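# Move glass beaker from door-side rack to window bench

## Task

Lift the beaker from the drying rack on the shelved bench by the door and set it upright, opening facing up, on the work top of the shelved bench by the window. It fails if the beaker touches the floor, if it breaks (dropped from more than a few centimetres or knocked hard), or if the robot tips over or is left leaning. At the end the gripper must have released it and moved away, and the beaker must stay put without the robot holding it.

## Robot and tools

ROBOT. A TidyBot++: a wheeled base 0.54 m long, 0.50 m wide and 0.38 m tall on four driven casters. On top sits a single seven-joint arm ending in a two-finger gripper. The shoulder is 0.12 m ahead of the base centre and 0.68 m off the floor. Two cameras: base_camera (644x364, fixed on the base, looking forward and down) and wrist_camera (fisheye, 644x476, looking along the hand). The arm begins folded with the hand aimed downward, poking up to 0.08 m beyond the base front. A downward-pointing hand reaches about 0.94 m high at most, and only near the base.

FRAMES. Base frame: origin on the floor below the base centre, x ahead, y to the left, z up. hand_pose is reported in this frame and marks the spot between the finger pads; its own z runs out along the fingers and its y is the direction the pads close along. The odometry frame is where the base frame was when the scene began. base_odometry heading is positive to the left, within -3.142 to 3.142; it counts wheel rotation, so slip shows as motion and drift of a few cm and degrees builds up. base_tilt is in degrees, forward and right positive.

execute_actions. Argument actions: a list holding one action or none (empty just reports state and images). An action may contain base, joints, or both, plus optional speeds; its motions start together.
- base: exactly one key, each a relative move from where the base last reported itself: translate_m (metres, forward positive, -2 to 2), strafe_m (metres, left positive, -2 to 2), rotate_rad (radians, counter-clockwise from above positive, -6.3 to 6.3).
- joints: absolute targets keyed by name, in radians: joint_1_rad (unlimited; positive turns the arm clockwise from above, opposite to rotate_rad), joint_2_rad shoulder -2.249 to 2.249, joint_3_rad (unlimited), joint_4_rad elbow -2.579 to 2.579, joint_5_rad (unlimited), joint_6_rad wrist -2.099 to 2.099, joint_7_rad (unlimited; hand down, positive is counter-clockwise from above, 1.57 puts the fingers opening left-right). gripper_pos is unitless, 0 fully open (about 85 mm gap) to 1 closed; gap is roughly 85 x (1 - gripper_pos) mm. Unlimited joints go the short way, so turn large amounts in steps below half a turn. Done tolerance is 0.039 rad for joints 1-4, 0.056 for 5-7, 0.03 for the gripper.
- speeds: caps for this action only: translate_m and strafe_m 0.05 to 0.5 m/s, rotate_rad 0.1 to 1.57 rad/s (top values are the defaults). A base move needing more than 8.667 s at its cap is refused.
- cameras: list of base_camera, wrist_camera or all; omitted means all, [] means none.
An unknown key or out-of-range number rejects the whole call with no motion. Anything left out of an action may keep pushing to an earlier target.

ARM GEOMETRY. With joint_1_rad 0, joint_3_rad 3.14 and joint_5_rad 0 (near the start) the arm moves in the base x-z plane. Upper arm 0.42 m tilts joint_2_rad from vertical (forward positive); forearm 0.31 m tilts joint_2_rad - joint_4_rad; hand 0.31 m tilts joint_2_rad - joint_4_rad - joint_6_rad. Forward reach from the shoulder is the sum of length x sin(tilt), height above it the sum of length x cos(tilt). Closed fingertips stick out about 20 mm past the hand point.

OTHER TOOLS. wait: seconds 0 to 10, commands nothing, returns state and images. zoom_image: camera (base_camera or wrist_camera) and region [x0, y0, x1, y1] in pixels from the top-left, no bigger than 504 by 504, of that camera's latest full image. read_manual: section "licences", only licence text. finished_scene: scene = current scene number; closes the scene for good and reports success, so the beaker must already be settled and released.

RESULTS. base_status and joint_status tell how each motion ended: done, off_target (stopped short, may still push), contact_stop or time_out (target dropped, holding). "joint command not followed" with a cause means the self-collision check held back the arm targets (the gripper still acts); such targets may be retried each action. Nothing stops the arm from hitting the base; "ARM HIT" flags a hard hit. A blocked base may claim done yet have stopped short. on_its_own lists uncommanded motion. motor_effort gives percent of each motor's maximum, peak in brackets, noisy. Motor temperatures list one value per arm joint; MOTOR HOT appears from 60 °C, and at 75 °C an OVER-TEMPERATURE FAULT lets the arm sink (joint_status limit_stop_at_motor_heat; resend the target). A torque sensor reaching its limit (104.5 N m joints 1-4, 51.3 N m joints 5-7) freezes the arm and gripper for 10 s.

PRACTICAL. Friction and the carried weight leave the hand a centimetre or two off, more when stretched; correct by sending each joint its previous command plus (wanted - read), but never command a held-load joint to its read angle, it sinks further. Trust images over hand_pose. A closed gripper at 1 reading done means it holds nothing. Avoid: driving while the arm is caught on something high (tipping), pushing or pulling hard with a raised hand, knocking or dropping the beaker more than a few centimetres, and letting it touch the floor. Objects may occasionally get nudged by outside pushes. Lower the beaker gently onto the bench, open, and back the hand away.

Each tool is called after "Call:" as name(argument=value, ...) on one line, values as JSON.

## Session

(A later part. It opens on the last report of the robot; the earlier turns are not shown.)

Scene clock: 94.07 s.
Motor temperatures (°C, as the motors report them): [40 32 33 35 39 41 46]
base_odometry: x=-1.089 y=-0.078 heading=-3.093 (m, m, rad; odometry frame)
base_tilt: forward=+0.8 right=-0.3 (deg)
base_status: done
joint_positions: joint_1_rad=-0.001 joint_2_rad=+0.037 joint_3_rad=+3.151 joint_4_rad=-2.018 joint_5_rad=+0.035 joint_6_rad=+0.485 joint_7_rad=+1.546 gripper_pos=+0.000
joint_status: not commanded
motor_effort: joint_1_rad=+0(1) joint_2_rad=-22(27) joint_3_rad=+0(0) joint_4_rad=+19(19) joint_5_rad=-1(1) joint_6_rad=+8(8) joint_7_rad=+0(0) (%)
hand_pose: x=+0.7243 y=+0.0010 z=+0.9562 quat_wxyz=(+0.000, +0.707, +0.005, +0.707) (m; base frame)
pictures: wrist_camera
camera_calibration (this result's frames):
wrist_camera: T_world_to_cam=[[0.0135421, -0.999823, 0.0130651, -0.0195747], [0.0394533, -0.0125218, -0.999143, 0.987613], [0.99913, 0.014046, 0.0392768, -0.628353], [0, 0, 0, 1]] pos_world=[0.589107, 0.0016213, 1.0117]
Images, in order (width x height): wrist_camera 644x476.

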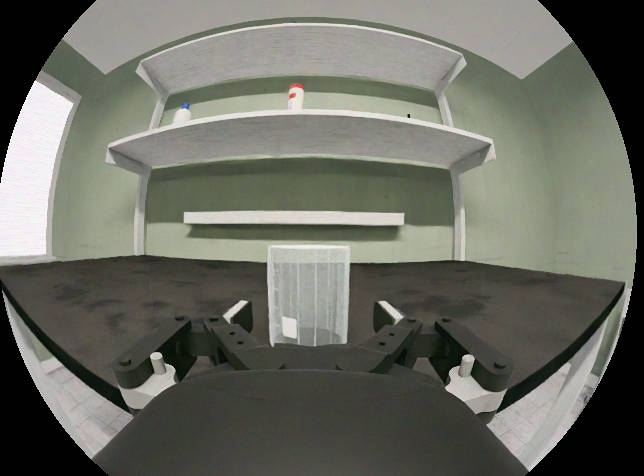

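Call:
execute_actions(actions=[{"base": {"strafe_m": 0.005}}], cameras=[])

Call:
execute_actions(actions=[{"base": {"translate_m": 0.056}, "speeds": {"translate_m": 0.1}}], cameras=["wrist_camera"])

Call:
zoom_image(camera="wrist_camera", region=[200, 210, 440, 370])

Scene clock: 95.70 s.
Motor temperatures (°C, as the motors report them): [40 32 33 35 39 41 46]
base_odometry: x=-1.089 y=-0.083 heading=-3.093 (m, m, rad; odometry frame)
base_tilt: forward=+0.8 right=-0.3 (deg)
base_status: done
joint_positions: joint_1_rad=-0.001 joint_2_rad=+0.037 joint_3_rad=+3.151 joint_4_rad=-2.018 joint_5_rad=+0.035 joint_6_rad=+0.485 joint_7_rad=+1.546 gripper_pos=+0.000
joint_status: not commanded
motor_effort: joint_1_rad=+1(3) joint_2_rad=-23(24) joint_3_rad=+0(2) joint_4_rad=+19(19) joint_5_rad=-1(1) joint_6_rad=+8(8) joint_7_rad=+0(1) (%)
hand_pose: x=+0.7243 y=+0.0011 z=+0.9562 quat_wxyz=(+0.000, +0.707, +0.005, +0.707) (m; base frame)
pictures: none
No camera images: the call's "cameras" was empty. Leave "cameras" out to get every camera's image.

Scene clock: 96.73 s.
Motor temperatures (°C, as the motors report them): [40 32 33 35 39 41 46]
base_odometry: x=-1.145 y=-0.086 heading=-3.093 (m, m, rad; odometry frame)
base_tilt: forward=+0.8 right=-0.3 (deg)
base_status: done
joint_positions: joint_1_rad=-0.001 joint_2_rad=+0.037 joint_3_rad=+3.151 joint_4_rad=-2.018 joint_5_rad=+0.035 joint_6_rad=+0.485 joint_7_rad=+1.546 gripper_pos=+0.000
joint_status: not commanded
motor_effort: joint_1_rad=+0(1) joint_2_rad=-22(27) joint_3_rad=+0(1) joint_4_rad=+19(19) joint_5_rad=-1(1) joint_6_rad=+8(8) joint_7_rad=+0(1) (%)
hand_pose: x=+0.7240 y=+0.0011 z=+0.9563 quat_wxyz=(+0.000, +0.707, +0.005, +0.707) (m; base frame)
pictures: wrist_camera
camera_calibration (this result's frames):
wrist_camera: T_world_to_cam=[[0.013677, -0.999821, 0.0130573, -0.0195802], [0.0396393, -0.0125061, -0.999136, 0.987588], [0.99912, 0.0141828, 0.0394611, -0.628236], [0, 0, 0, 1]] pos_world=[0.588804, 0.00168433, 1.01178]
Images, in order (width x height): wrist_camera 644x476.

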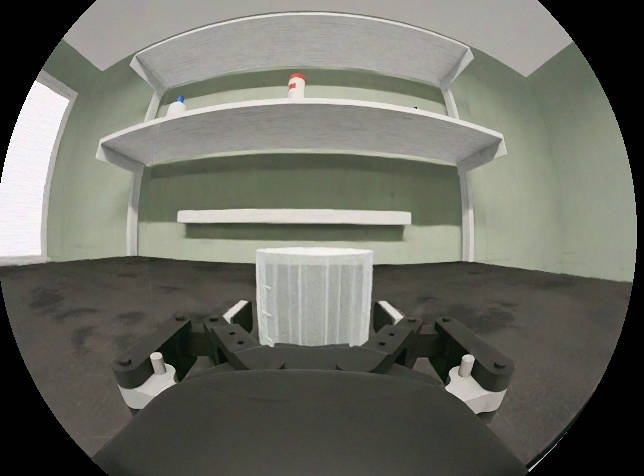

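Region (200, 210, 440, 370) of wrist_camera's 644x476 image, scaled by 2.100.

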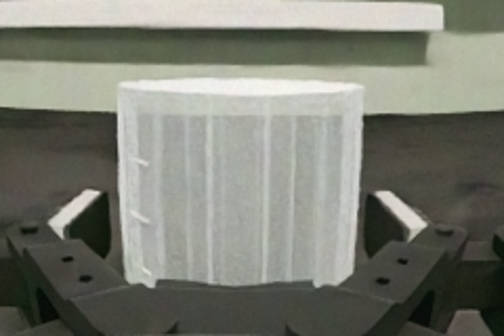

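Call:
execute_actions(actions=[{"joints": {"gripper_pos": 0.5}}], cameras=[])

Scene clock: 98.90 s.
Motor temperatures (°C, as the motors report them): [40 32 33 35 39 41 46]
base_odometry: x=-1.145 y=-0.086 heading=-3.093 (m, m, rad; odometry frame)
base_tilt: forward=+0.8 right=-0.3 (deg)
base_status: not commanded
joint_positions: joint_1_rad=-0.001 joint_2_rad=+0.037 joint_3_rad=+3.151 joint_4_rad=-2.018 joint_5_rad=+0.035 joint_6_rad=+0.485 joint_7_rad=+1.546 gripper_pos=+0.233
joint_status: gripper_pos off_target (ended at +0.233, target +0.500)
motor_effort: joint_1_rad=+0(0) joint_2_rad=-22(23) joint_3_rad=-1(1) joint_4_rad=+19(19) joint_5_rad=-1(1) joint_6_rad=+8(8) joint_7_rad=+0(0) (%)
hand_pose: x=+0.7240 y=+0.0011 z=+0.9563 quat_wxyz=(+0.000, +0.707, +0.005, +0.707) (m; base frame)
pictures: none
No camera images: the call's "cameras" was empty. Leave "cameras" out to get every camera's image.

Call:
execute_actions(actions=[{"joints": {"joint_4_rad": -1.875, "joint_7_rad": 4.61}}], cameras=["wrist_camera"])

Scene clock: 103.40 s.
Motor temperatures (°C, as the motors report them): [40 32 33 35 39 41 46]
base_odometry: x=-1.145 y=-0.086 heading=-3.093 (m, m, rad; odometry frame)
base_tilt: forward=+0.8 right=-0.3 (deg)
base_status: not commanded
joint_positions: joint_1_rad=-0.001 joint_2_rad=+0.034 joint_3_rad=+3.151 joint_4_rad=-1.896 joint_5_rad=+0.034 joint_6_rad=+0.495 joint_7_rad=+4.590 gripper_pos=+0.233
joint_status: all done
motor_effort: joint_1_rad=+0(1) joint_2_rad=-25(25) joint_3_rad=-1(0) joint_4_rad=+21(21) joint_5_rad=-1(0) joint_6_rad=+9(9) joint_7_rad=-1(1) (%)
hand_pose: x=+0.7363 y=+0.0010 z=+1.0335 quat_wxyz=(+0.752, +0.027, +0.657, +0.036) (m; base frame)
pictures: wrist_camera
camera_calibration (this result's frames):
wrist_camera: T_world_to_cam=[[-0.0122204, 0.996519, 0.0824708, -0.0755267], [-0.0949632, -0.0832608, 0.991993, -0.894409], [0.995406, 0.00429085, 0.0956501, -0.69885], [0, 0, 0, 1]] pos_world=[0.60978, 0.00379318, 0.960321]
Images, in order (width x height): wrist_camera 644x476.

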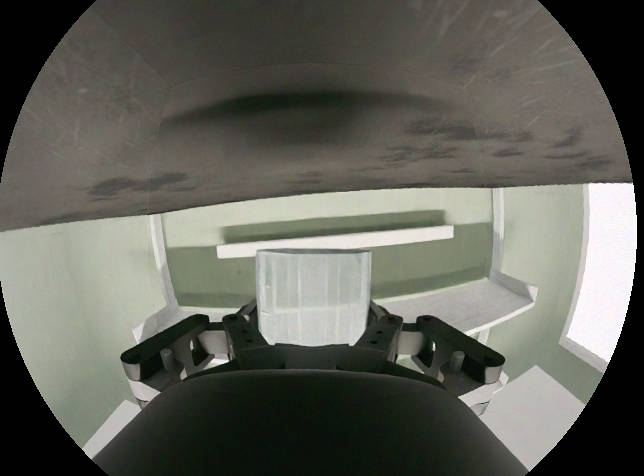

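Call:
execute_actions(actions=[{"base": {"translate_m": -0.02}, "joints": {"joint_4_rad": -1.99, "joint_7_rad": 4.708}}], cameras=["wrist_camera"])

Scene clock: 105.07 s.
Motor temperatures (°C, as the motors report them): [40 32 33 35 39 41 46]
base_odometry: x=-1.124 y=-0.085 heading=-3.093 (m, m, rad; odometry frame)
base_tilt: forward=+0.7 right=-0.3 (deg)
base_status: done
joint_positions: joint_1_rad=-0.001 joint_2_rad=+0.038 joint_3_rad=+3.151 joint_4_rad=-1.989 joint_5_rad=+0.034 joint_6_rad=+0.495 joint_7_rad=+4.671 gripper_pos=+0.233
joint_status: all done
motor_effort: joint_1_rad=+0(1) joint_2_rad=-25(28) joint_3_rad=+0(0) joint_4_rad=+20(22) joint_5_rad=-1(1) joint_6_rad=+9(9) joint_7_rad=+0(0) (%)
hand_pose: x=+0.7285 y=+0.0011 z=+0.9753 quat_wxyz=(+0.720, +0.001, +0.694, +0.006) (m; base frame)
pictures: wrist_camera
camera_calibration (this result's frames):
wrist_camera: T_world_to_cam=[[-0.00110508, 0.999991, 0.00412452, -0.00257674], [0.000967036, -0.00412345, 0.999991, -0.915189], [0.999999, 0.00110906, -0.00096247, -0.594609], [0, 0, 0, 1]] pos_world=[0.595491, -0.000537558, 0.914619]
Images, in order (width x height): wrist_camera 644x476.

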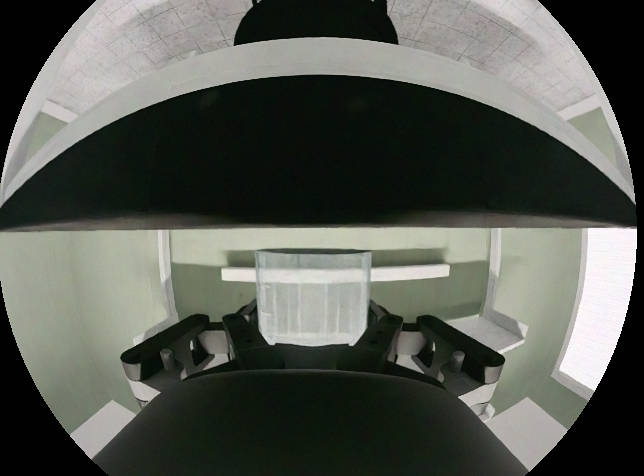

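Call:
zoom_image(camera="wrist_camera", region=[200, 190, 430, 310])

Region (200, 190, 430, 310) of wrist_camera's 644x476 image, scaled by 2.191; it fills the top 263 rows of this view, and the rest is white.

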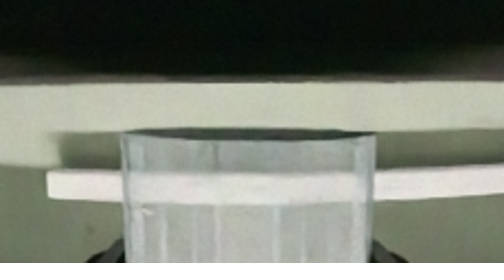

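Call:
execute_actions(actions=[{"joints": {"joint_4_rad": -2.024}}], cameras=["wrist_camera"])

Scene clock: 107.03 s.
Motor temperatures (°C, as the motors report them): [40 32 33 35 39 41 46]
base_odometry: x=-1.124 y=-0.085 heading=-3.093 (m, m, rad; odometry frame)
base_tilt: forward=+0.8 right=-0.3 (deg)
base_status: not commanded
joint_positions: joint_1_rad=-0.001 joint_2_rad=+0.038 joint_3_rad=+3.151 joint_4_rad=-2.015 joint_5_rad=+0.034 joint_6_rad=+0.496 joint_7_rad=+4.671 gripper_pos=+0.233
joint_status: all done
motor_effort: joint_1_rad=+0(0) joint_2_rad=-22(24) joint_3_rad=-1(1) joint_4_rad=+18(21) joint_5_rad=-1(1) joint_6_rad=+7(9) joint_7_rad=-1(1) (%)
hand_pose: x=+0.7248 y=+0.0011 z=+0.9606 quat_wxyz=(+0.712, +0.001, +0.702, +0.006) (m; base frame)
pictures: wrist_camera
camera_calibration (this result's frames):
wrist_camera: T_world_to_cam=[[-0.00103893, 0.999991, 0.00407654, -0.0025635], [0.0249617, -0.00404934, 0.99968, -0.917646], [0.999688, 0.00114035, -0.0249573, -0.567666], [0, 0, 0, 1]] pos_world=[0.590392, -0.000505038, 0.903195]
Images, in order (width x height): wrist_camera 644x476.

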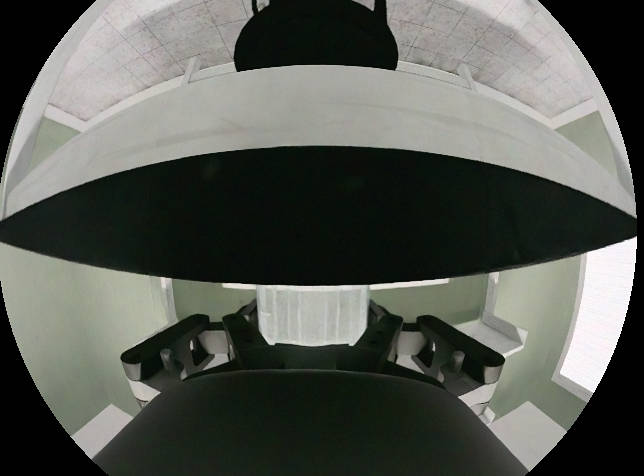

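Call:
execute_actions(actions=[{"joints": {"gripper_pos": 0.0}}], cameras=["wrist_camera"])

Scene clock: 108.20 s.
Motor temperatures (°C, as the motors report them): [40 32 33 35 39 41 46]
base_odometry: x=-1.124 y=-0.085 heading=-3.093 (m, m, rad; odometry frame)
base_tilt: forward=+0.8 right=-0.3 (deg)
base_status: not commanded
joint_positions: joint_1_rad=-0.001 joint_2_rad=+0.038 joint_3_rad=+3.151 joint_4_rad=-2.015 joint_5_rad=+0.034 joint_6_rad=+0.496 joint_7_rad=+4.671 gripper_pos=+0.000
joint_status: all done
motor_effort: joint_1_rad=+0(0) joint_2_rad=-22(23) joint_3_rad=-1(0) joint_4_rad=+19(19) joint_5_rad=-1(1) joint_6_rad=+8(8) joint_7_rad=+0(0) (%)
hand_pose: x=+0.7248 y=+0.0011 z=+0.9607 quat_wxyz=(+0.712, +0.001, +0.702, +0.006) (m; base frame)
pictures: wrist_camera
camera_calibration (this result's frames):
wrist_camera: T_world_to_cam=[[-0.00103919, 0.999991, 0.00407666, -0.00256362], [0.0248469, -0.00404958, 0.999683, -0.917634], [0.999691, 0.00114015, -0.0248424, -0.567744], [0, 0, 0, 1]] pos_world=[0.590367, -0.000505124, 0.903249]
Images, in order (width x height): wrist_camera 644x476.

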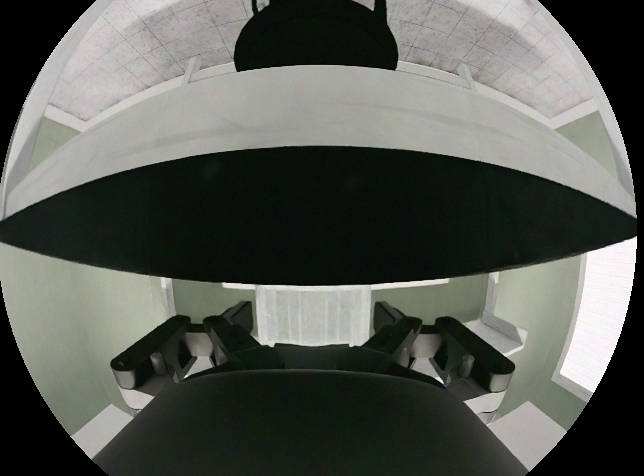

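Released cleanly. Now back away.

Call:
execute_actions(actions=[{"base": {"translate_m": -0.4}}], cameras=["wrist_camera"])

Scene clock: 111.07 s.
Motor temperatures (°C, as the motors report them): [40 32 33 35 39 41 46]
base_odometry: x=-0.725 y=-0.066 heading=-3.093 (m, m, rad; odometry frame)
base_tilt: forward=+0.7 right=-0.3 (deg)
base_status: done
joint_positions: joint_1_rad=-0.001 joint_2_rad=+0.033 joint_3_rad=+3.151 joint_4_rad=-2.016 joint_5_rad=+0.034 joint_6_rad=+0.496 joint_7_rad=+4.671 gripper_pos=+0.000
joint_status: not commanded
motor_effort: joint_1_rad=+0(3) joint_2_rad=-22(26) joint_3_rad=-1(3) joint_4_rad=+19(20) joint_5_rad=-1(1) joint_6_rad=+8(9) joint_7_rad=+0(0) (%)
hand_pose: x=+0.7233 y=+0.0012 z=+0.9634 quat_wxyz=(+0.713, +0.001, +0.701, +0.006) (m; base frame)
pictures: wrist_camera
camera_calibration (this result's frames):
wrist_camera: T_world_to_cam=[[-0.00111235, 0.999991, 0.00408486, -0.0025641], [0.0204608, -0.00406125, 0.999782, -0.917183], [0.99979, 0.00119569, -0.0204561, -0.57051], [0, 0, 0, 1]] pos_world=[0.589153, -0.000478676, 0.905323]
Images, in order (width x height): wrist_camera 644x476.

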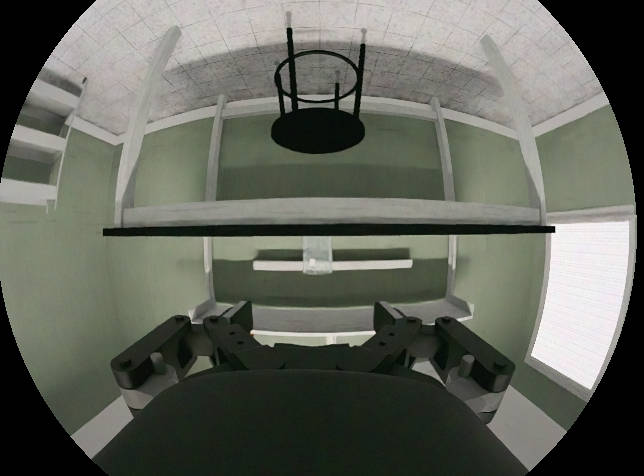

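The beaker is standing mouth up on the window bench, and the robot has moved clear.

Call:
finished_scene(scene=1)

The scene is finished: the task was done.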